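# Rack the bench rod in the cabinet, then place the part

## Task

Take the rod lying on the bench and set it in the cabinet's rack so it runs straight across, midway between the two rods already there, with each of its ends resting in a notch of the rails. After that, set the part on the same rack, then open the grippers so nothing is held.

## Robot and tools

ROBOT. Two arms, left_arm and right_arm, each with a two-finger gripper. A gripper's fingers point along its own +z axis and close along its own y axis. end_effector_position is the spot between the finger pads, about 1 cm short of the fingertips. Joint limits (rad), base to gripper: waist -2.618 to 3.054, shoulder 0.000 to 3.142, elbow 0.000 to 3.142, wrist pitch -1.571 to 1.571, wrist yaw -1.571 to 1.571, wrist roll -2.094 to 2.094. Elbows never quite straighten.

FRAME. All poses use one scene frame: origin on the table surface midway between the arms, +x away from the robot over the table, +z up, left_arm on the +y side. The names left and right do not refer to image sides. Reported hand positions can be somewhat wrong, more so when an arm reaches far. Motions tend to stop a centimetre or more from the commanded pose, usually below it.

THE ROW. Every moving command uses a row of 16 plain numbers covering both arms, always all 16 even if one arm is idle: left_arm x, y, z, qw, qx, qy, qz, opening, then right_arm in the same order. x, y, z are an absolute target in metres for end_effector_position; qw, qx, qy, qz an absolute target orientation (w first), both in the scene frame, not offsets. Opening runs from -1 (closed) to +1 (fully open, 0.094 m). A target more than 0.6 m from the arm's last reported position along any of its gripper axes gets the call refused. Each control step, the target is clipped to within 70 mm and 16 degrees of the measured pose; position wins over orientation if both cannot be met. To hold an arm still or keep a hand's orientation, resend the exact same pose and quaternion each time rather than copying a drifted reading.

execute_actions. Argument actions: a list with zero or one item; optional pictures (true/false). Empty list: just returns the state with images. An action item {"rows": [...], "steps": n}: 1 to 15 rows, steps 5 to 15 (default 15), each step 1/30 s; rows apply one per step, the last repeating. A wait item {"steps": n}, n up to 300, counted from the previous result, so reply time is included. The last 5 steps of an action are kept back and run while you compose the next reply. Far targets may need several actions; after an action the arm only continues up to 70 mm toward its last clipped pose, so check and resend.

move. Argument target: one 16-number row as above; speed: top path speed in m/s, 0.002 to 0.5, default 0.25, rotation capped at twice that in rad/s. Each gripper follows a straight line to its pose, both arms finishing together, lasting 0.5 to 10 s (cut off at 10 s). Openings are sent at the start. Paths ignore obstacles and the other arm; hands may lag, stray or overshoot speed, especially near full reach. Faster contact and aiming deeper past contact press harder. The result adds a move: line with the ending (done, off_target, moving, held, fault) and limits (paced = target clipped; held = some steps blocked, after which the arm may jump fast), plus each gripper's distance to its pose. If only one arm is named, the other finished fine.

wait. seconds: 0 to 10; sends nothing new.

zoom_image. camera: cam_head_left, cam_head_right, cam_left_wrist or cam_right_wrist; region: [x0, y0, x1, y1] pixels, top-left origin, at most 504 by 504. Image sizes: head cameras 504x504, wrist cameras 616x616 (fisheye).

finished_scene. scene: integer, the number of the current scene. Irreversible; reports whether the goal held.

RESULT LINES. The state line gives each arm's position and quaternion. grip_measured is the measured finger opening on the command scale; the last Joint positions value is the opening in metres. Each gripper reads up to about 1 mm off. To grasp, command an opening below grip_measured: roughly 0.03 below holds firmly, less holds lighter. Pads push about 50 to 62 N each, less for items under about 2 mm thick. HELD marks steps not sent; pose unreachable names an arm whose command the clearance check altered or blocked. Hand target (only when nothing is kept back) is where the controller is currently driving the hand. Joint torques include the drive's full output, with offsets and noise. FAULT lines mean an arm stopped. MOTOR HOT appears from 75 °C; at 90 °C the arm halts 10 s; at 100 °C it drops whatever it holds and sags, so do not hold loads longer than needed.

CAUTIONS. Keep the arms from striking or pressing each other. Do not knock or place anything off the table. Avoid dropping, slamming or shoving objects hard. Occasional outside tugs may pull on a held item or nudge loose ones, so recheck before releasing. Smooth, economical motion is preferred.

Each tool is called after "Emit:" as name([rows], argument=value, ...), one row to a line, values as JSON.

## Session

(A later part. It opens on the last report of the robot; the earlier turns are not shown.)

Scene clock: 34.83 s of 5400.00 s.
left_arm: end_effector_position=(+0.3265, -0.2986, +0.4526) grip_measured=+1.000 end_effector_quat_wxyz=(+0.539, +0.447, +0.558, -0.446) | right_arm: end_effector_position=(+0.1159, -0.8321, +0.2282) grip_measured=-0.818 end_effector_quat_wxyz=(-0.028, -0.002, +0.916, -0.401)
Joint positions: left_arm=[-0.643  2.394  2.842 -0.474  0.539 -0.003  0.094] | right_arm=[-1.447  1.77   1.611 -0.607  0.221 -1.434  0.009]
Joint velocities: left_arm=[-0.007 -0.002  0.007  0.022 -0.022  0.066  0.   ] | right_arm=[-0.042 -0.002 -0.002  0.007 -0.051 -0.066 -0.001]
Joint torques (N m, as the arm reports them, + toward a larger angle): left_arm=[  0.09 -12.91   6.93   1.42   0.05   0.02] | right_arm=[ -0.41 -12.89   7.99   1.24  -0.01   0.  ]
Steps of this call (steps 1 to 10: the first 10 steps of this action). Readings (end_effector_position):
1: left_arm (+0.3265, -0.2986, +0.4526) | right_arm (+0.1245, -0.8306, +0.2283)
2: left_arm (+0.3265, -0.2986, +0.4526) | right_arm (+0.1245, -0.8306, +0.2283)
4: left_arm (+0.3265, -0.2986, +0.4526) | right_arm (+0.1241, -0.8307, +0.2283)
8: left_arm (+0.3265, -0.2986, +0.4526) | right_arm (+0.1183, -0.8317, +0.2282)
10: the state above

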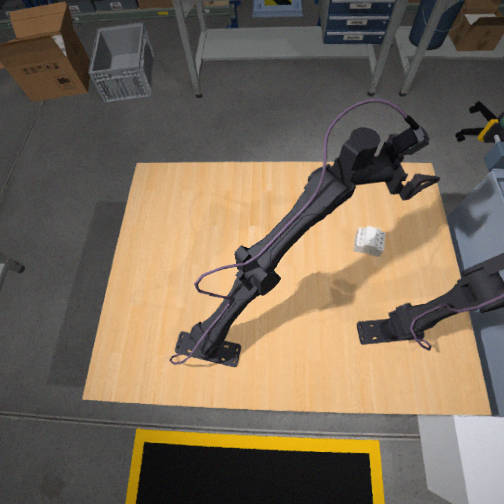

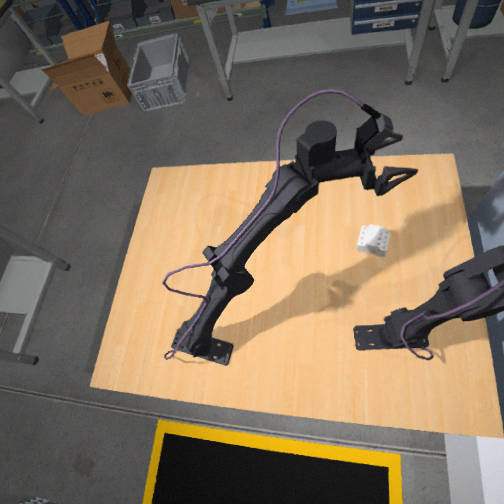

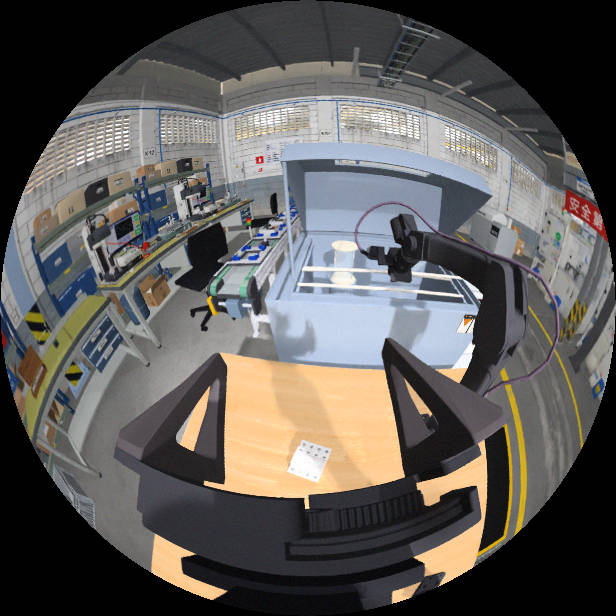

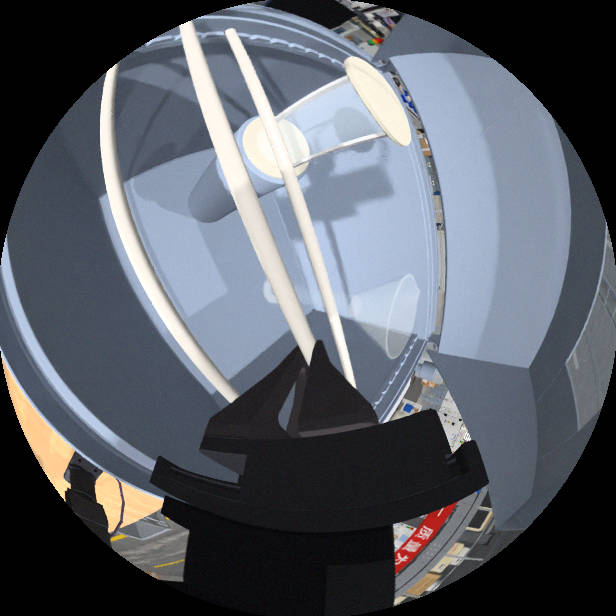

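Emit:
execute_actions([
  {"rows":[[0.3265,-0.2986,0.4531,0.54,0.447,0.557,-0.446,1, 0.116,-0.833,0.248,-0.015,0,0.906,-0.423,-0.86],[0.3265,-0.2986,0.4531,0.54,0.447,0.557,-0.446,1, 0.118,-0.833,0.246,-0.01,0,0.906,-0.423,-0.86],[0.3265,-0.2986,0.4531,0.54,0.447,0.557,-0.446,1, 0.118,-0.833,0.244,-0.01,0,0.906,-0.423,-0.86],[0.3265,-0.2986,0.4531,0.54,0.447,0.557,-0.446,1, 0.118,-0.833,0.242,-0.01,0,0.906,-0.423,-0.86],[0.3265,-0.2986,0.4531,0.54,0.447,0.557,-0.446,1, 0.118,-0.833,0.240,-0.01,0,0.906,-0.423,-0.86],[0.3265,-0.2986,0.4531,0.54,0.447,0.557,-0.446,1, 0.118,-0.833,0.238,-0.01,0,0.906,-0.423,-0.86],[0.3265,-0.2986,0.4531,0.54,0.447,0.557,-0.446,1, 0.118,-0.833,0.236,-0.01,0,0.906,-0.423,-0.86],[0.3265,-0.2986,0.4531,0.54,0.447,0.557,-0.446,1, 0.118,-0.833,0.234,-0.01,0,0.906,-0.423,-0.86]],"steps":15},
])

Emit:
wait(seconds=0.1)

Emit:
zoom_image(camera="cam_left_wrist", region=[285,255,345,300])

Emit:
zoom_image(camera="cam_left_wrist", region=[420,265,480,310])

Scene clock: 35.53 s of 5400.00 s.
left_arm: end_effector_position=(+0.3265, -0.2986, +0.4526) grip_measured=+1.000 end_effector_quat_wxyz=(+0.539, +0.447, +0.558, -0.446) | right_arm: end_effector_position=(+0.1173, -0.8291, +0.2129) grip_measured=-0.818 end_effector_quat_wxyz=(-0.024, -0.007, +0.920, -0.390)
Joint positions: left_arm=[-0.643  2.394  2.842 -0.474  0.539 -0.003  0.094] | right_arm=[-1.448  1.77   1.566 -0.584  0.205 -1.438  0.009]
Joint velocities: left_arm=[ 0.002  0.007 -0.007 -0.007 -0.022 -0.007  0.   ] | right_arm=[-0.007 -0.007 -0.183  0.022 -0.022 -0.066 -0.001]
Joint torques (N m, as the arm reports them, + toward a larger angle): left_arm=[  0.07 -12.91   6.93   1.41   0.04   0.  ] | right_arm=[ -0.56 -13.13   7.54   1.5   -0.03   0.04]
Off your previous action's commanded pose (left_arm): 0.001 m, 0 deg at its last step (step 5 of this call).
Off your previous action's commanded pose (right_arm): 0.022 m, 3 deg at its last step (step 5 of this call).
Steps of this call (steps 1 to 5: the last 5 steps of your previous action; steps 6 to 11: nothing new was sent; steps 12 to 21: the first 10 steps of this action). Readings (end_effector_position):
12: left_arm (+0.3265, -0.2986, +0.4526) | right_arm (+0.1157, -0.8322, +0.2282)
13: left_arm (+0.3265, -0.2986, +0.4526) | right_arm (+0.1160, -0.8321, +0.2281)
15: left_arm (+0.3265, -0.2986, +0.4526) | right_arm (+0.1169, -0.8321, +0.2274)
19: left_arm (+0.3265, -0.2986, +0.4526) | right_arm (+0.1175, -0.8310, +0.2189)
21: the state above

Scene clock: 35.80 s of 5400.00 s.
left_arm: end_effector_position=(+0.3265, -0.2986, +0.4526) grip_measured=+1.000 end_effector_quat_wxyz=(+0.539, +0.447, +0.558, -0.446) | right_arm: end_effector_position=(+0.1175, -0.8288, +0.2102) grip_measured=-0.818 end_effector_quat_wxyz=(-0.024, -0.007, +0.921, -0.390)
Joint positions: left_arm=[-0.643  2.394  2.842 -0.474  0.539 -0.003  0.094] | right_arm=[-1.448  1.77   1.556 -0.576  0.204 -1.438  0.009]
Joint velocities: left_arm=[-0.007 -0.007  0.002  0.022 -0.007 -0.022  0.   ] | right_arm=[ 0.007  0.002  0.007  0.037  0.081  0.007 -0.001]
Joint torques (N m, as the arm reports them, + toward a larger angle): left_arm=[  0.07 -12.97   6.9    1.41   0.04   0.01] | right_arm=[ -0.7  -13.45   7.03   1.49  -0.05   0.05]
Hand target (left_arm): +0.327, -0.299, +0.453; +0.540, +0.447, +0.557, -0.446
Hand target (right_arm): +0.118, -0.832, +0.234; -0.010, -0.000, +0.906, -0.422
Off the commanded pose (left_arm): 0.001 m, 0 deg.
Off the commanded pose (right_arm): 0.024 m, 5 deg.
Kept back: nothing.
Steps of this call (steps 1 to 5: the last 5 steps of your previous action; steps 6 to 8: nothing new was sent). Readings (end_effector_position):
1: left_arm (+0.3265, -0.2986, +0.4526) | right_arm (+0.1172, -0.8282, +0.2108)
2: left_arm (+0.3265, -0.2986, +0.4526) | right_arm (+0.1171, -0.8277, +0.2095)
4: left_arm (+0.3265, -0.2986, +0.4526) | right_arm (+0.1171, -0.8276, +0.2090)
8: the state above

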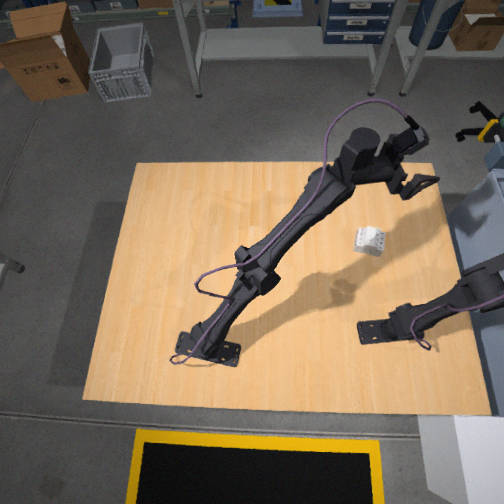

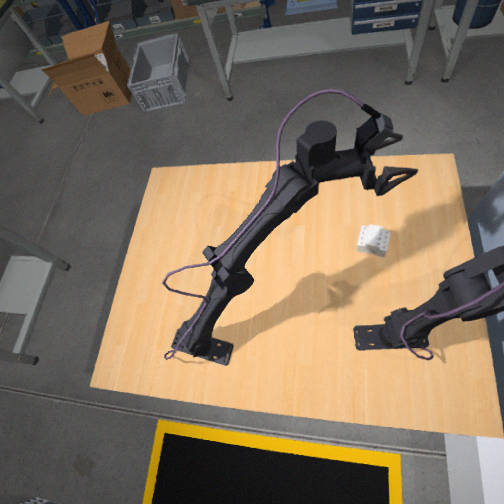

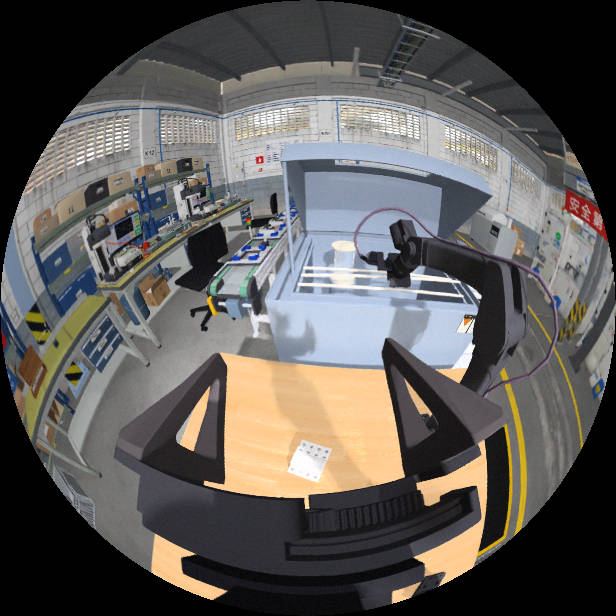

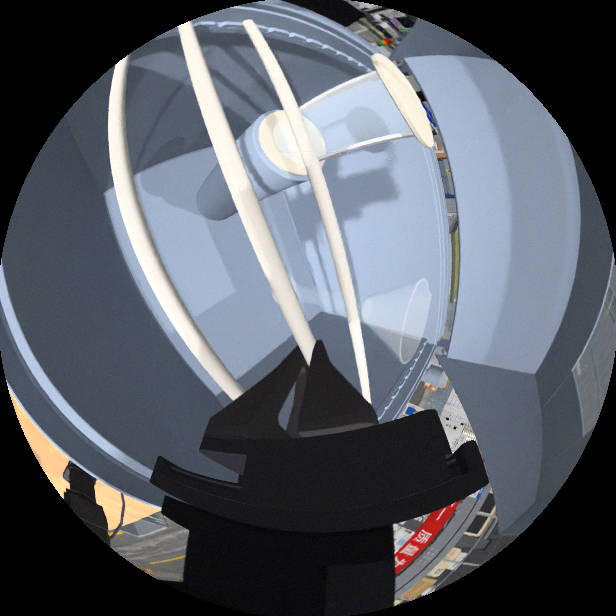

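Region (285, 255, 345, 300) of cam_left_wrist's 616x616 image, scaled by 8.400, with more detail than that image has; it fills the top 378 rows of this view, and the rest is white.

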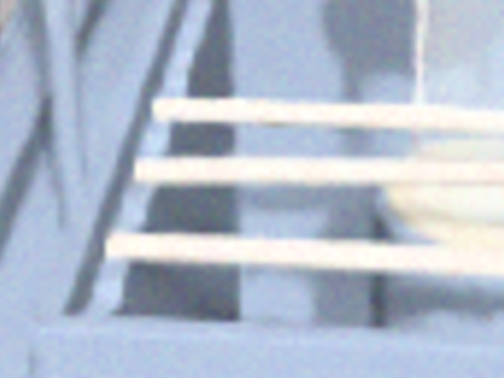

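Region (420, 265, 480, 310) of cam_left_wrist's 616x616 image, scaled by 8.400, with more detail than that image has; it fills the top 378 rows of this view, and the rest is white.

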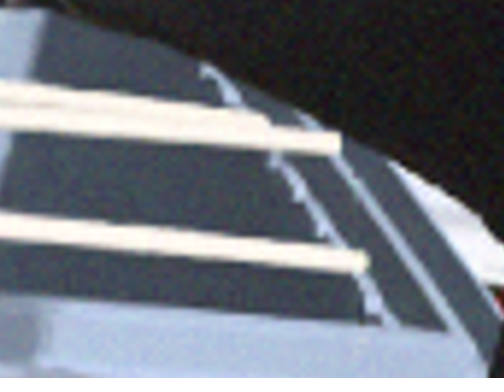

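Emit:
execute_actions([
  {"rows":[[0.3265,-0.2986,0.4531,0.54,0.447,0.557,-0.446,1, 0.121,-0.833,0.234,-0.008,0,0.906,-0.423,-0.86],[0.3265,-0.2986,0.4531,0.54,0.447,0.557,-0.446,1, 0.123,-0.833,0.234,-0.006,0,0.906,-0.423,-0.86],[0.3265,-0.2986,0.4531,0.54,0.447,0.557,-0.446,1, 0.124,-0.833,0.234,-0.004,0,0.906,-0.423,-0.86],[0.3265,-0.2986,0.4531,0.54,0.447,0.557,-0.446,1, 0.124,-0.833,0.234,-0.002,0,0.906,-0.423,-0.86],[0.3265,-0.2986,0.4531,0.54,0.447,0.557,-0.446,1, 0.124,-0.833,0.234,0,0.003,0.906,-0.423,-0.86]],"steps":15},
])

Emit:
wait(seconds=0.1)

Emit:
zoom_image(camera="cam_left_wrist", region=[285,255,345,300])

Emit:
zoom_image(camera="cam_left_wrist", region=[420,265,480,310])

Scene clock: 36.47 s of 5400.00 s.
left_arm: end_effector_position=(+0.3265, -0.2986, +0.4526) grip_measured=+1.000 end_effector_quat_wxyz=(+0.539, +0.447, +0.558, -0.446) | right_arm: end_effector_position=(+0.1188, -0.8298, +0.2111) grip_measured=-0.818 end_effector_quat_wxyz=(-0.019, -0.006, +0.920, -0.392)
Joint positions: left_arm=[-0.643  2.394  2.842 -0.474  0.539 -0.003  0.094] | right_arm=[-1.448  1.77   1.556 -0.57   0.198 -1.433  0.009]
Joint velocities: left_arm=[ 0.002  0.007 -0.007  0.022 -0.022 -0.022  0.   ] | right_arm=[-0.017 -0.002  0.002 -0.007 -0.007 -0.022 -0.001]
Joint torques (N m, as the arm reports them, + toward a larger angle): left_arm=[  0.06 -12.94   6.96   1.41   0.05   0.01] | right_arm=[  0.   -13.3    7.26   1.43  -0.07   0.21]
Steps of this call (steps 1 to 10: nothing new was sent; steps 11 to 20: the first 10 steps of this action). Readings (end_effector_position):
11: left_arm (+0.3265, -0.2986, +0.4526) | right_arm (+0.1178, -0.8295, +0.2108)
12: left_arm (+0.3265, -0.2986, +0.4526) | right_arm (+0.1178, -0.8295, +0.2108)
14: left_arm (+0.3265, -0.2986, +0.4526) | right_arm (+0.1180, -0.8295, +0.2108)
18: left_arm (+0.3265, -0.2986, +0.4526) | right_arm (+0.1188, -0.8297, +0.2110)
20: the state above

Scene clock: 36.73 s of 5400.00 s.
left_arm: end_effector_position=(+0.3265, -0.2986, +0.4526) grip_measured=+1.000 end_effector_quat_wxyz=(+0.539, +0.447, +0.558, -0.446) | right_arm: end_effector_position=(+0.1189, -0.8300, +0.2113) grip_measured=-0.818 end_effector_quat_wxyz=(-0.019, -0.006, +0.920, -0.392)
Joint positions: left_arm=[-0.643  2.394  2.842 -0.474  0.539 -0.003  0.094] | right_arm=[-1.448  1.77   1.556 -0.569  0.198 -1.432  0.009]
Joint velocities: left_arm=[-0.002 -0.007 -0.007  0.007 -0.095 -0.022  0.   ] | right_arm=[-0.012 -0.007  0.017 -0.037 -0.037  0.007 -0.001]
Joint torques (N m, as the arm reports them, + toward a larger angle): left_arm=[  0.05 -12.91   6.89   1.42   0.05   0.01] | right_arm=[ -0.11 -13.25   7.04   1.48  -0.17   0.25]
Hand target (left_arm): +0.327, -0.299, +0.453; +0.540, +0.447, +0.557, -0.446
Hand target (right_arm): +0.124, -0.832, +0.234; -0.000, +0.003, +0.906, -0.423
Off the commanded pose (left_arm): 0.001 m, 0 deg.
Off the commanded pose (right_arm): 0.023 m, 5 deg.
Kept back: nothing.
Steps of this call (steps 1 to 5: the last 5 steps of your previous action; steps 6 to 8: nothing new was sent). Readings (end_effector_position):
1: left_arm (+0.3265, -0.2986, +0.4526) | right_arm (+0.1189, -0.8298, +0.2111)
2: left_arm (+0.3265, -0.2986, +0.4526) | right_arm (+0.1189, -0.8298, +0.2111)
4: left_arm (+0.3265, -0.2986, +0.4526) | right_arm (+0.1189, -0.8299, +0.2112)
8: the state above

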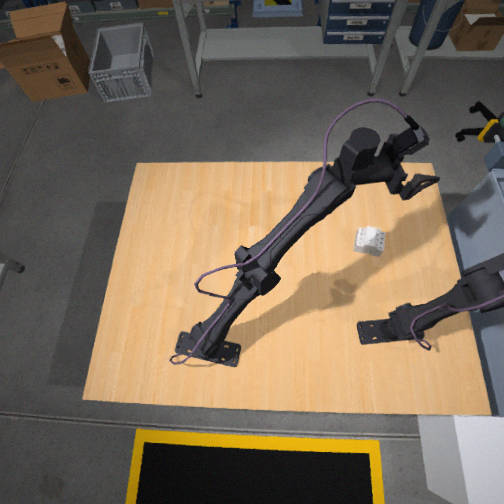

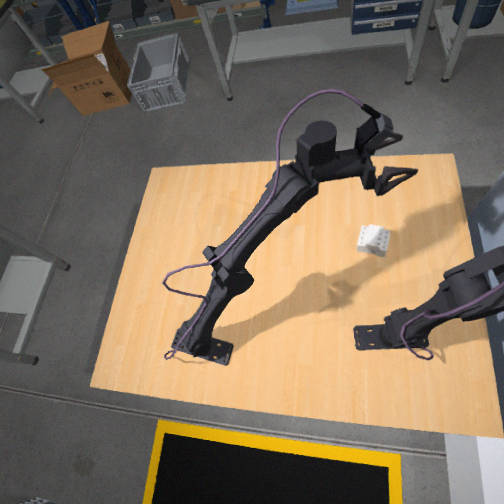

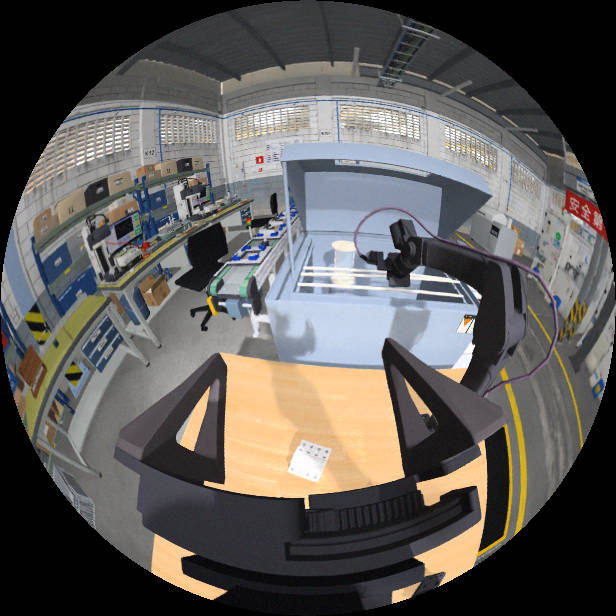

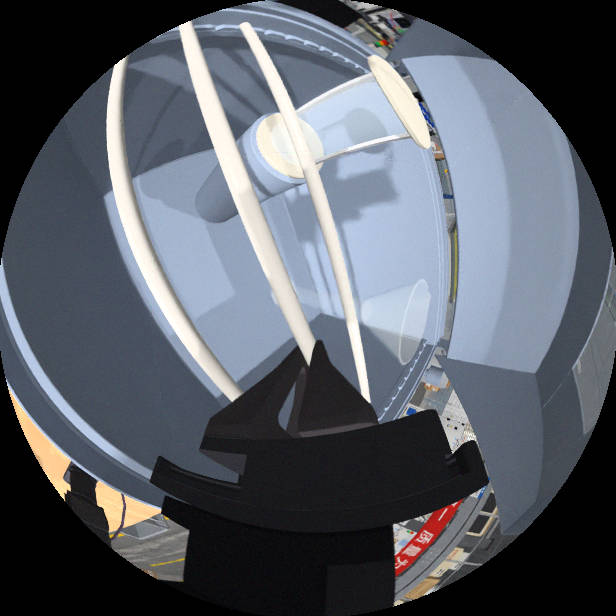

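Region (285, 255, 345, 300) of cam_left_wrist's 616x616 image, scaled by 8.400, with more detail than that image has; it fills the top 378 rows of this view, and the rest is white.

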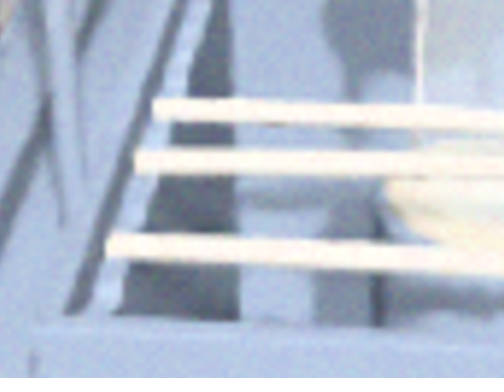

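Region (420, 265, 480, 310) of cam_left_wrist's 616x616 image, scaled by 8.400, with more detail than that image has; it fills the top 378 rows of this view, and the rest is white.

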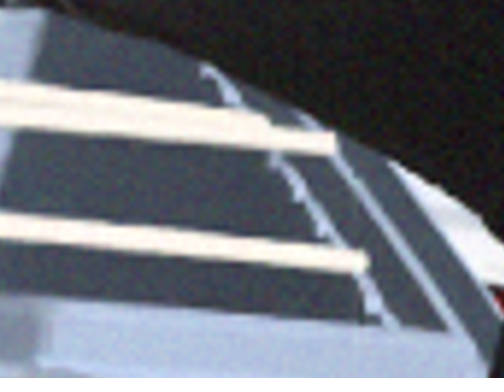

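Still on the rim; push +x with waist (far wall will stop it), keeping the +x end low.

Emit:
execute_actions([
  {"rows":[[0.3265,-0.2986,0.4531,0.54,0.447,0.557,-0.446,1, 0.126,-0.833,0.233,-0.008,0,0.906,-0.423,-0.86],[0.3265,-0.2986,0.4531,0.54,0.447,0.557,-0.446,1, 0.127,-0.833,0.233,-0.008,0,0.906,-0.423,-0.86],[0.3265,-0.2986,0.4531,0.54,0.447,0.557,-0.446,1, 0.128,-0.833,0.233,-0.008,0,0.906,-0.423,-0.86],[0.3265,-0.2986,0.4531,0.54,0.447,0.557,-0.446,1, 0.129,-0.833,0.233,-0.008,0,0.906,-0.423,-0.86],[0.3265,-0.2986,0.4531,0.54,0.447,0.557,-0.446,1, 0.13,-0.833,0.233,-0.008,0,0.906,-0.423,-0.86]],"steps":15},
])

Emit:
wait(seconds=0.1)

Emit:
zoom_image(camera="cam_left_wrist", region=[285,255,345,300])

Emit:
zoom_image(camera="cam_left_wrist", region=[420,265,480,310])

Scene clock: 37.40 s of 5400.00 s.
left_arm: end_effector_position=(+0.3265, -0.2986, +0.4526) grip_measured=+1.000 end_effector_quat_wxyz=(+0.539, +0.447, +0.558, -0.446) | right_arm: end_effector_position=(+0.1227, -0.8292, +0.2115) grip_measured=-0.818 end_effector_quat_wxyz=(-0.020, -0.007, +0.919, -0.393)
Joint positions: left_arm=[-0.643  2.394  2.842 -0.474  0.539 -0.003  0.094] | right_arm=[-1.437  1.77   1.556 -0.569  0.207 -1.428  0.009]
Joint velocities: left_arm=[-0.007 -0.002 -0.007  0.007 -0.007 -0.007  0.   ] | right_arm=[ 0.002 -0.007  0.002 -0.007  0.007  0.007 -0.001]
Joint torques (N m, as the arm reports them, + toward a larger angle): left_arm=[  0.08 -12.95   6.95   1.42   0.05   0.01] | right_arm=[  0.76 -12.5    7.76   1.38   0.06   0.23]
Steps of this call (steps 1 to 10: nothing new was sent; steps 11 to 20: the first 10 steps of this action). Readings (end_effector_position):
11: left_arm (+0.3265, -0.2986, +0.4526) | right_arm (+0.1189, -0.8300, +0.2113)
12: left_arm (+0.3265, -0.2986, +0.4526) | right_arm (+0.1189, -0.8300, +0.2113)
14: left_arm (+0.3265, -0.2986, +0.4526) | right_arm (+0.1202, -0.8297, +0.2113)
18: left_arm (+0.3265, -0.2986, +0.4526) | right_arm (+0.1227, -0.8292, +0.2115)
20: the state above

Scene clock: 37.67 s of 5400.00 s.
left_arm: end_effector_position=(+0.3265, -0.2986, +0.4526) grip_measured=+1.000 end_effector_quat_wxyz=(+0.539, +0.447, +0.558, -0.446) | right_arm: end_effector_position=(+0.1227, -0.8292, +0.2115) grip_measured=-0.818 end_effector_quat_wxyz=(-0.020, -0.007, +0.919, -0.393)
Joint positions: left_arm=[-0.643  2.394  2.842 -0.474  0.539 -0.003  0.094] | right_arm=[-1.437  1.77   1.556 -0.569  0.207 -1.428  0.009]
Joint velocities: left_arm=[ 0.002 -0.002  0.007 -0.007  0.007 -0.007  0.   ] | right_arm=[ 0.007  0.017 -0.002 -0.022 -0.007 -0.037  0.   ]
Joint torques (N m, as the arm reports them, + toward a larger angle): left_arm=[  0.1  -12.92   6.97   1.42   0.05   0.01] | right_arm=[  0.67 -12.48   7.66   1.48   0.11   0.18]
Hand target (left_arm): +0.327, -0.299, +0.453; +0.540, +0.447, +0.557, -0.446
Hand target (right_arm): +0.130, -0.832, +0.233; -0.008, -0.000, +0.906, -0.423
Off the commanded pose (left_arm): 0.001 m, 0 deg.
Off the commanded pose (right_arm): 0.023 m, 4 deg.
Kept back: nothing.
Steps of this call (steps 1 to 5: the last 5 steps of your previous action; steps 6 to 8: nothing new was sent). Readings (end_effector_position):
1: left_arm (+0.3265, -0.2986, +0.4526) | right_arm (+0.1227, -0.8292, +0.2115)
2: left_arm (+0.3265, -0.2986, +0.4526) | right_arm (+0.1227, -0.8292, +0.2115)
4: left_arm (+0.3265, -0.2986, +0.4526) | right_arm (+0.1227, -0.8292, +0.2115)
8: the state above

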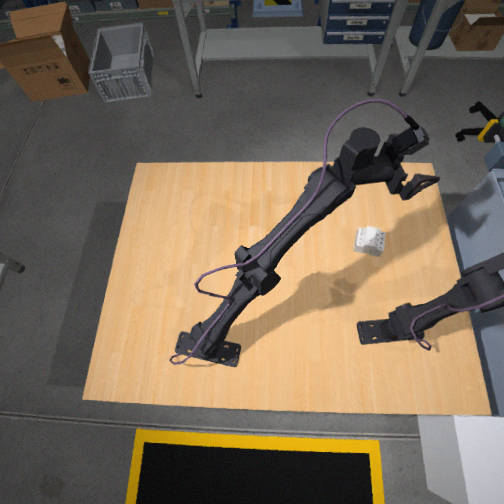

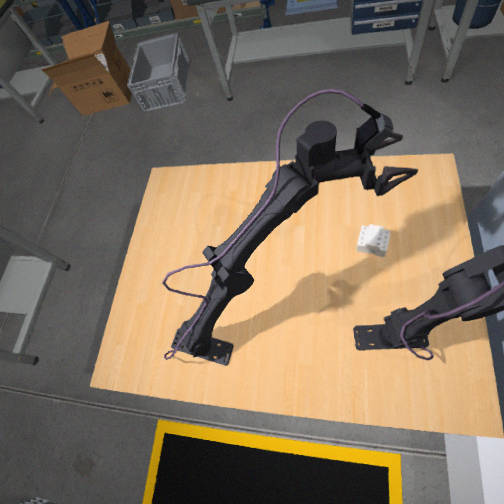

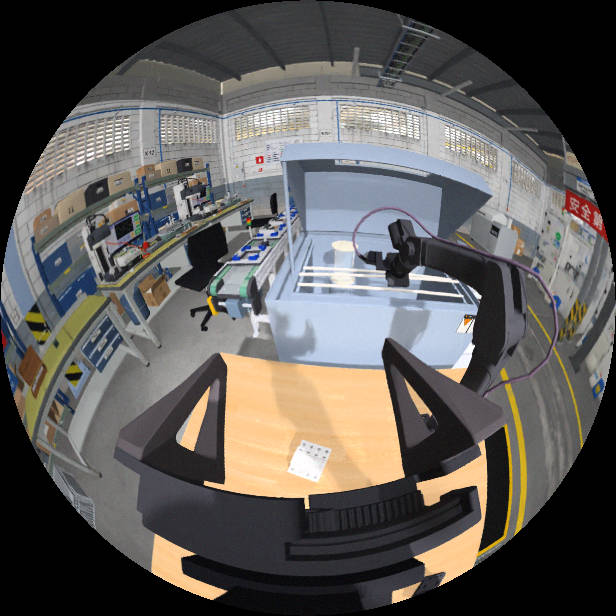

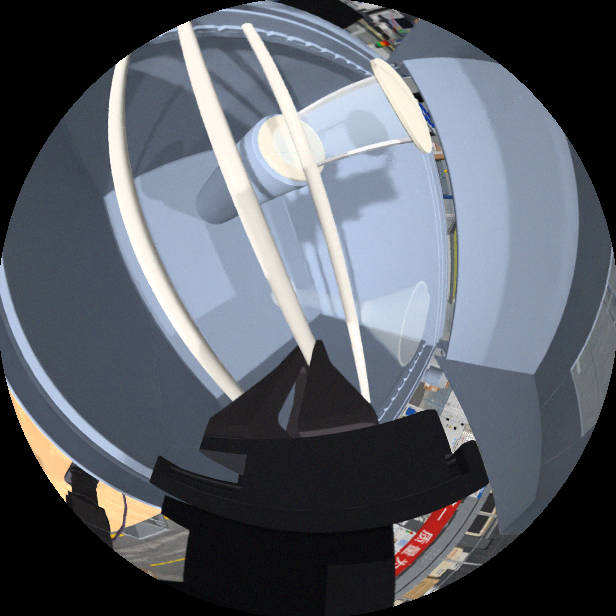

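Region (285, 255, 345, 300) of cam_left_wrist's 616x616 image, scaled by 8.400, with more detail than that image has; it fills the top 378 rows of this view, and the rest is white.

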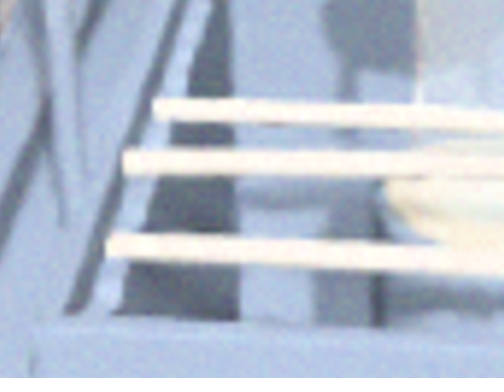

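Region (420, 265, 480, 310) of cam_left_wrist's 616x616 image, scaled by 8.400, with more detail than that image has; it fills the top 378 rows of this view, and the rest is white.

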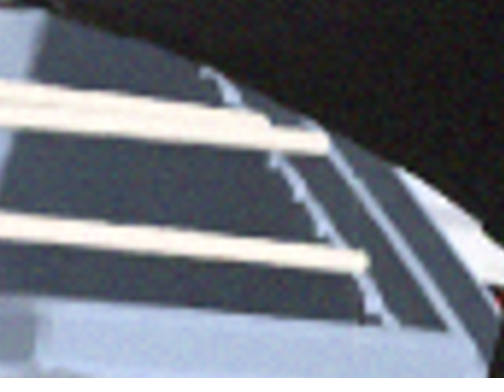

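Against far wall now. Ease x pressure, lower and level.

Emit:
execute_actions([
  {"rows":[[0.3265,-0.2986,0.4531,0.54,0.447,0.557,-0.446,1, 0.125,-0.833,0.231,-0.005,0.002,0.906,-0.423,-0.86],[0.3265,-0.2986,0.4531,0.54,0.447,0.557,-0.446,1, 0.125,-0.833,0.229,-0.002,0.004,0.906,-0.423,-0.86],[0.3265,-0.2986,0.4531,0.54,0.447,0.557,-0.446,1, 0.125,-0.833,0.227,0,0.005,0.906,-0.423,-0.86],[0.3265,-0.2986,0.4531,0.54,0.447,0.557,-0.446,1, 0.125,-0.833,0.226,0,0.005,0.906,-0.423,-0.86],[0.3265,-0.2986,0.4531,0.54,0.447,0.557,-0.446,1, 0.125,-0.833,0.225,0,0.005,0.906,-0.423,-0.86],[0.3265,-0.2986,0.4531,0.54,0.447,0.557,-0.446,1, 0.125,-0.833,0.224,0,0.005,0.906,-0.423,-0.86],[0.3265,-0.2986,0.4531,0.54,0.447,0.557,-0.446,1, 0.125,-0.833,0.223,0,0.005,0.906,-0.423,-0.86],[0.3265,-0.2986,0.4531,0.54,0.447,0.557,-0.446,1, 0.125,-0.833,0.222,0,0.005,0.906,-0.423,-0.86],[0.3265,-0.2986,0.4531,0.54,0.447,0.557,-0.446,1, 0.125,-0.833,0.221,0,0.005,0.906,-0.423,-0.86],[0.3265,-0.2986,0.4531,0.54,0.447,0.557,-0.446,1, 0.125,-0.833,0.22,0,0.005,0.906,-0.423,-0.86]],"steps":15},
])

Emit:
wait(seconds=0.2)

Emit:
zoom_image(camera="cam_left_wrist", region=[285,255,345,300])

Emit:
zoom_image(camera="cam_left_wrist", region=[420,265,480,310])

Scene clock: 38.63 s of 5400.00 s.
left_arm: end_effector_position=(+0.3265, -0.2986, +0.4526) grip_measured=+1.000 end_effector_quat_wxyz=(+0.539, +0.447, +0.558, -0.446) | right_arm: end_effector_position=(+0.1227, -0.8281, +0.2002) grip_measured=-0.818 end_effector_quat_wxyz=(-0.019, -0.004, +0.920, -0.390)
Joint positions: left_arm=[-0.643  2.394  2.842 -0.474  0.539 -0.003  0.094] | right_arm=[-1.437  1.77   1.516 -0.535  0.205 -1.42   0.009]
Joint velocities: left_arm=[ 0.002 -0.007 -0.007 -0.007 -0.007 -0.022  0.   ] | right_arm=[ 0.002 -0.002 -0.144  0.139 -0.095  0.037 -0.   ]
Joint torques (N m, as the arm reports them, + toward a larger angle): left_arm=[  0.06 -12.94   6.94   1.41   0.05   0.01] | right_arm=[ -0.56 -13.11   6.88   1.4   -0.13   0.09]
Steps of this call (steps 1 to 19: nothing new was sent; steps 20 to 29: the first 10 steps of this action). Readings (end_effector_position):
20: left_arm (+0.3265, -0.2986, +0.4526) | right_arm (+0.1227, -0.8292, +0.2115)
21: left_arm (+0.3265, -0.2986, +0.4526) | right_arm (+0.1228, -0.8293, +0.2113)
23: left_arm (+0.3265, -0.2986, +0.4526) | right_arm (+0.1229, -0.8297, +0.2096)
27: left_arm (+0.3265, -0.2986, +0.4526) | right_arm (+0.1227, -0.8286, +0.2030)
29: the state above

Scene clock: 39.00 s of 5400.00 s.
left_arm: end_effector_position=(+0.3265, -0.2986, +0.4526) grip_measured=+1.000 end_effector_quat_wxyz=(+0.539, +0.447, +0.558, -0.446) | right_arm: end_effector_position=(+0.1229, -0.8285, +0.1985) grip_measured=-0.818 end_effector_quat_wxyz=(-0.018, -0.003, +0.920, -0.391)
Joint positions: left_arm=[-0.643  2.394  2.842 -0.474  0.539 -0.003  0.094] | right_arm=[-1.437  1.77   1.508 -0.524  0.205 -1.418  0.009]
Joint velocities: left_arm=[ 0.012  0.007 -0.007  0.051  0.007 -0.037  0.   ] | right_arm=[ 0.007 -0.017 -0.002  0.022 -0.037 -0.037 -0.001]
Joint torques (N m, as the arm reports them, + toward a larger angle): left_arm=[  0.1  -12.91   6.94   1.42   0.04   0.01] | right_arm=[ -0.45 -13.14   6.64   1.51  -0.13   0.15]
Hand target (left_arm): +0.327, -0.299, +0.453; +0.540, +0.447, +0.557, -0.446
Hand target (right_arm): +0.125, -0.832, +0.220; -0.000, +0.005, +0.906, -0.422
Off the commanded pose (left_arm): 0.001 m, 0 deg.
Off the commanded pose (right_arm): 0.022 m, 5 deg.
Kept back: nothing.
Steps of this call (steps 1 to 5: the last 5 steps of your previous action; steps 6 to 11: nothing new was sent). Readings (end_effector_position):
1: left_arm (+0.3265, -0.2986, +0.4526) | right_arm (+0.1228, -0.8281, +0.1993)
2: left_arm (+0.3265, -0.2986, +0.4526) | right_arm (+0.1228, -0.8281, +0.1986)
4: left_arm (+0.3265, -0.2986, +0.4526) | right_arm (+0.1228, -0.8283, +0.1983)
8: left_arm (+0.3265, -0.2986, +0.4526) | right_arm (+0.1229, -0.8285, +0.1985)
11: the state above

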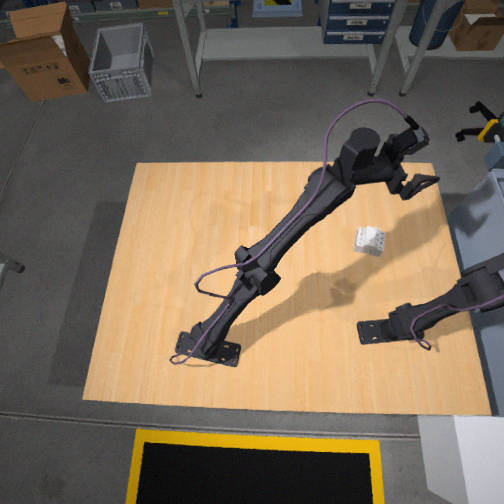

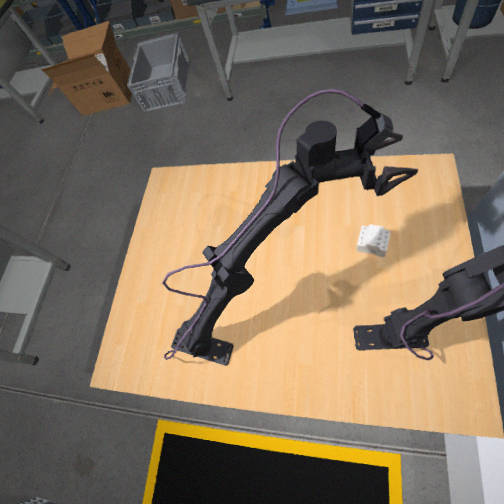

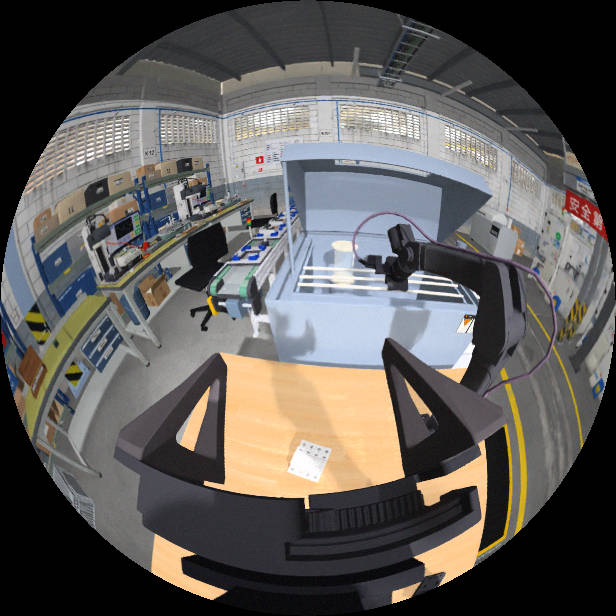

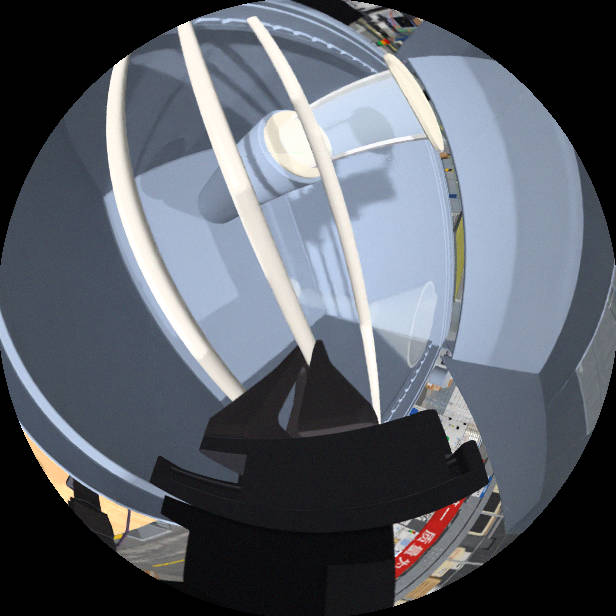

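Region (285, 255, 345, 300) of cam_left_wrist's 616x616 image, scaled by 8.400, with more detail than that image has; it fills the top 378 rows of this view, and the rest is white.

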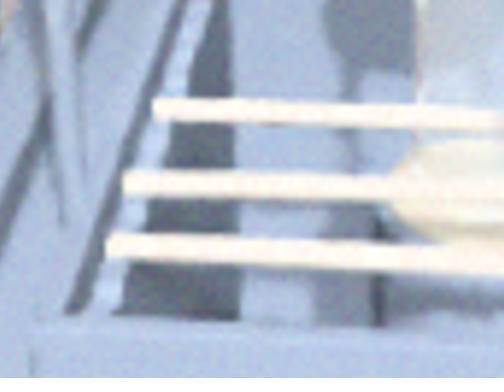

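Region (420, 265, 480, 310) of cam_left_wrist's 616x616 image, scaled by 8.400, with more detail than that image has; it fills the top 378 rows of this view, and the rest is white.

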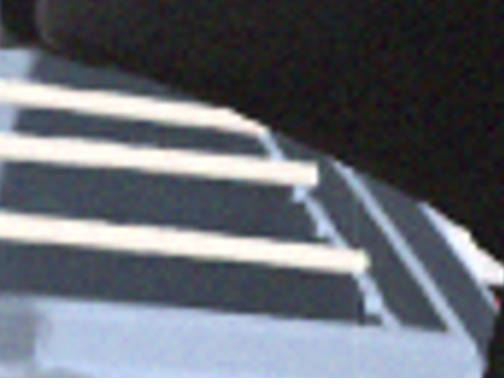

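Emit:
execute_actions([
  {"rows":[[0.3265,-0.2986,0.4531,0.54,0.447,0.557,-0.446,1, 0.123,-0.835,0.22,-0.002,0.009,0.906,-0.423,-0.86],[0.3265,-0.2986,0.4531,0.54,0.447,0.557,-0.446,1, 0.123,-0.836,0.22,-0.004,0.013,0.906,-0.423,-0.86],[0.3265,-0.2986,0.4531,0.54,0.447,0.557,-0.446,1, 0.123,-0.837,0.22,-0.006,0.017,0.906,-0.423,-0.86],[0.3265,-0.2986,0.4531,0.54,0.447,0.557,-0.446,1, 0.123,-0.838,0.22,-0.007,0.02,0.906,-0.423,-0.86],[0.3265,-0.2986,0.4531,0.54,0.447,0.557,-0.446,1, 0.123,-0.839,0.22,-0.007,0.02,0.906,-0.423,-0.86],[0.3265,-0.2986,0.4531,0.54,0.447,0.557,-0.446,1, 0.123,-0.840,0.22,-0.007,0.02,0.906,-0.423,-0.86]],"steps":15},
])

Emit:
wait(seconds=0.2)

Emit:
zoom_image(camera="cam_left_wrist", region=[285,255,345,300])

Emit:
zoom_image(camera="cam_left_wrist", region=[420,265,480,310])

Scene clock: 39.83 s of 5400.00 s.
left_arm: end_effector_position=(+0.3265, -0.2986, +0.4526) grip_measured=+1.000 end_effector_quat_wxyz=(+0.539, +0.447, +0.558, -0.446) | right_arm: end_effector_position=(+0.1227, -0.8286, +0.1985) grip_measured=-0.818 end_effector_quat_wxyz=(-0.015, +0.004, +0.920, -0.392)
Joint positions: left_arm=[-0.643  2.394  2.842 -0.474  0.539 -0.003  0.094] | right_arm=[-1.437  1.77   1.508 -0.524  0.206 -1.404  0.009]
Joint velocities: left_arm=[-0.002 -0.017  0.002  0.081  0.051  0.007  0.   ] | right_arm=[-0.007  0.017 -0.012  0.051 -0.081 -0.022 -0.001]
Joint torques (N m, as the arm reports them, + toward a larger angle): left_arm=[  0.07 -12.94   6.94   1.43   0.05   0.01] | right_arm=[ -0.43 -10.72   9.15   1.42   0.17   0.16]
Steps of this call (steps 1 to 15: nothing new was sent; steps 16 to 25: the first 10 steps of this action). Readings (end_effector_position):
16: left_arm (+0.3265, -0.2986, +0.4526) | right_arm (+0.1229, -0.8285, +0.1985)
17: left_arm (+0.3265, -0.2986, +0.4526) | right_arm (+0.1229, -0.8285, +0.1985)
19: left_arm (+0.3265, -0.2986, +0.4526) | right_arm (+0.1227, -0.8286, +0.1985)
23: left_arm (+0.3265, -0.2986, +0.4526) | right_arm (+0.1227, -0.8286, +0.1985)
25: the state above

Scene clock: 40.20 s of 5400.00 s.
left_arm: end_effector_position=(+0.3265, -0.2986, +0.4526) grip_measured=+1.000 end_effector_quat_wxyz=(+0.539, +0.447, +0.558, -0.446) | right_arm: end_effector_position=(+0.1227, -0.8286, +0.1985) grip_measured=-0.818 end_effector_quat_wxyz=(-0.015, +0.006, +0.920, -0.392)
Joint positions: left_arm=[-0.643  2.394  2.842 -0.474  0.539 -0.003  0.094] | right_arm=[-1.437  1.77   1.508 -0.524  0.206 -1.4    0.009]
Joint velocities: left_arm=[-0.022  0.002 -0.007  0.007  0.066  0.037  0.   ] | right_arm=[ 0.002  0.002 -0.017 -0.037  0.037 -0.007 -0.001]
Joint torques (N m, as the arm reports them, + toward a larger angle): left_arm=[  0.1  -12.9    6.93   1.4    0.05   0.  ] | right_arm=[ -0.47 -10.84   9.14   1.44   0.11   0.23]
Hand target (left_arm): +0.327, -0.299, +0.453; +0.540, +0.447, +0.557, -0.446
Hand target (right_arm): +0.123, -0.839, +0.220; -0.007, +0.020, +0.906, -0.423
Off the commanded pose (left_arm): 0.001 m, 0 deg.
Off the commanded pose (right_arm): 0.024 m, 4 deg.
Kept back: nothing.
Steps of this call (steps 1 to 5: the last 5 steps of your previous action; steps 6 to 11: nothing new was sent). Readings (end_effector_position):
1: left_arm (+0.3265, -0.2986, +0.4526) | right_arm (+0.1227, -0.8286, +0.1985)
2: left_arm (+0.3265, -0.2986, +0.4526) | right_arm (+0.1227, -0.8286, +0.1985)
4: left_arm (+0.3265, -0.2986, +0.4526) | right_arm (+0.1227, -0.8286, +0.1985)
8: left_arm (+0.3265, -0.2986, +0.4526) | right_arm (+0.1227, -0.8286, +0.1985)
11: the state above

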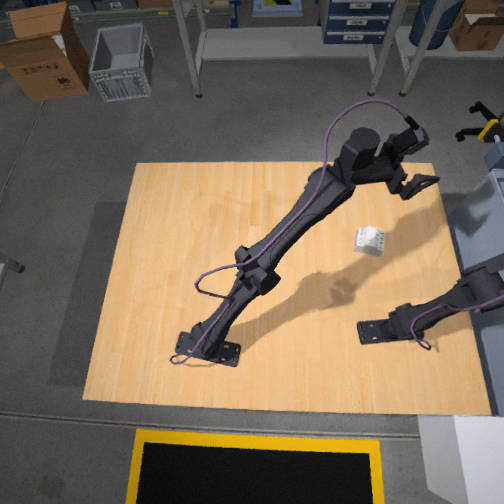

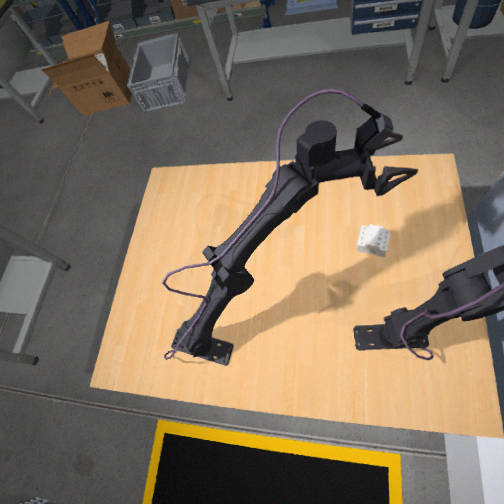

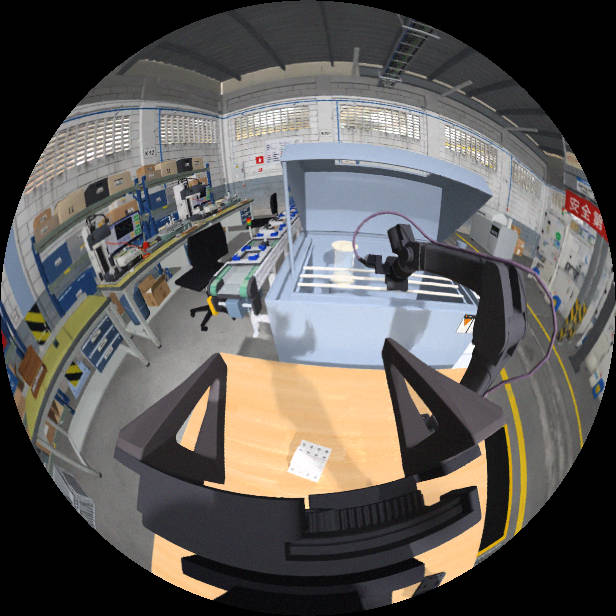

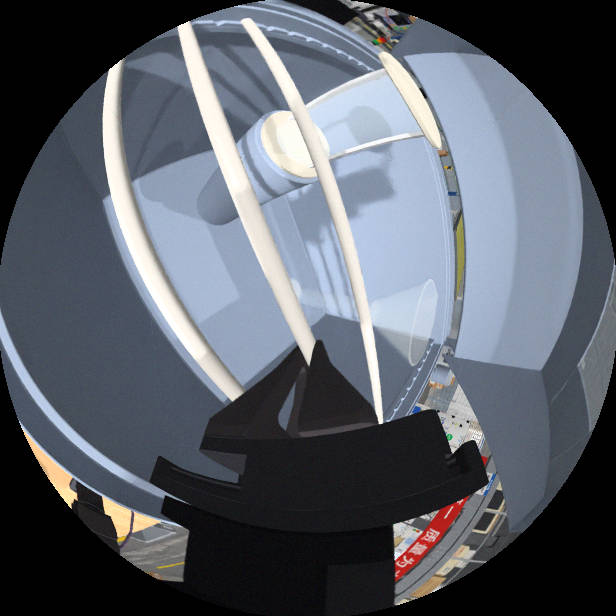

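Region (285, 255, 345, 300) of cam_left_wrist's 616x616 image, scaled by 8.400, with more detail than that image has; it fills the top 378 rows of this view, and the rest is white.

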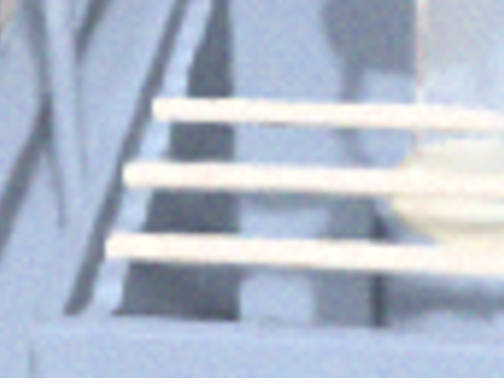

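Region (420, 265, 480, 310) of cam_left_wrist's 616x616 image, scaled by 8.400, with more detail than that image has; it fills the top 378 rows of this view, and the rest is white.

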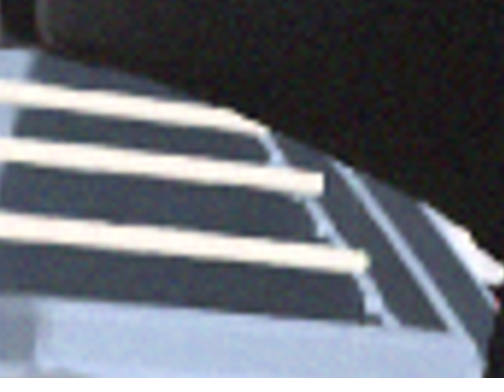

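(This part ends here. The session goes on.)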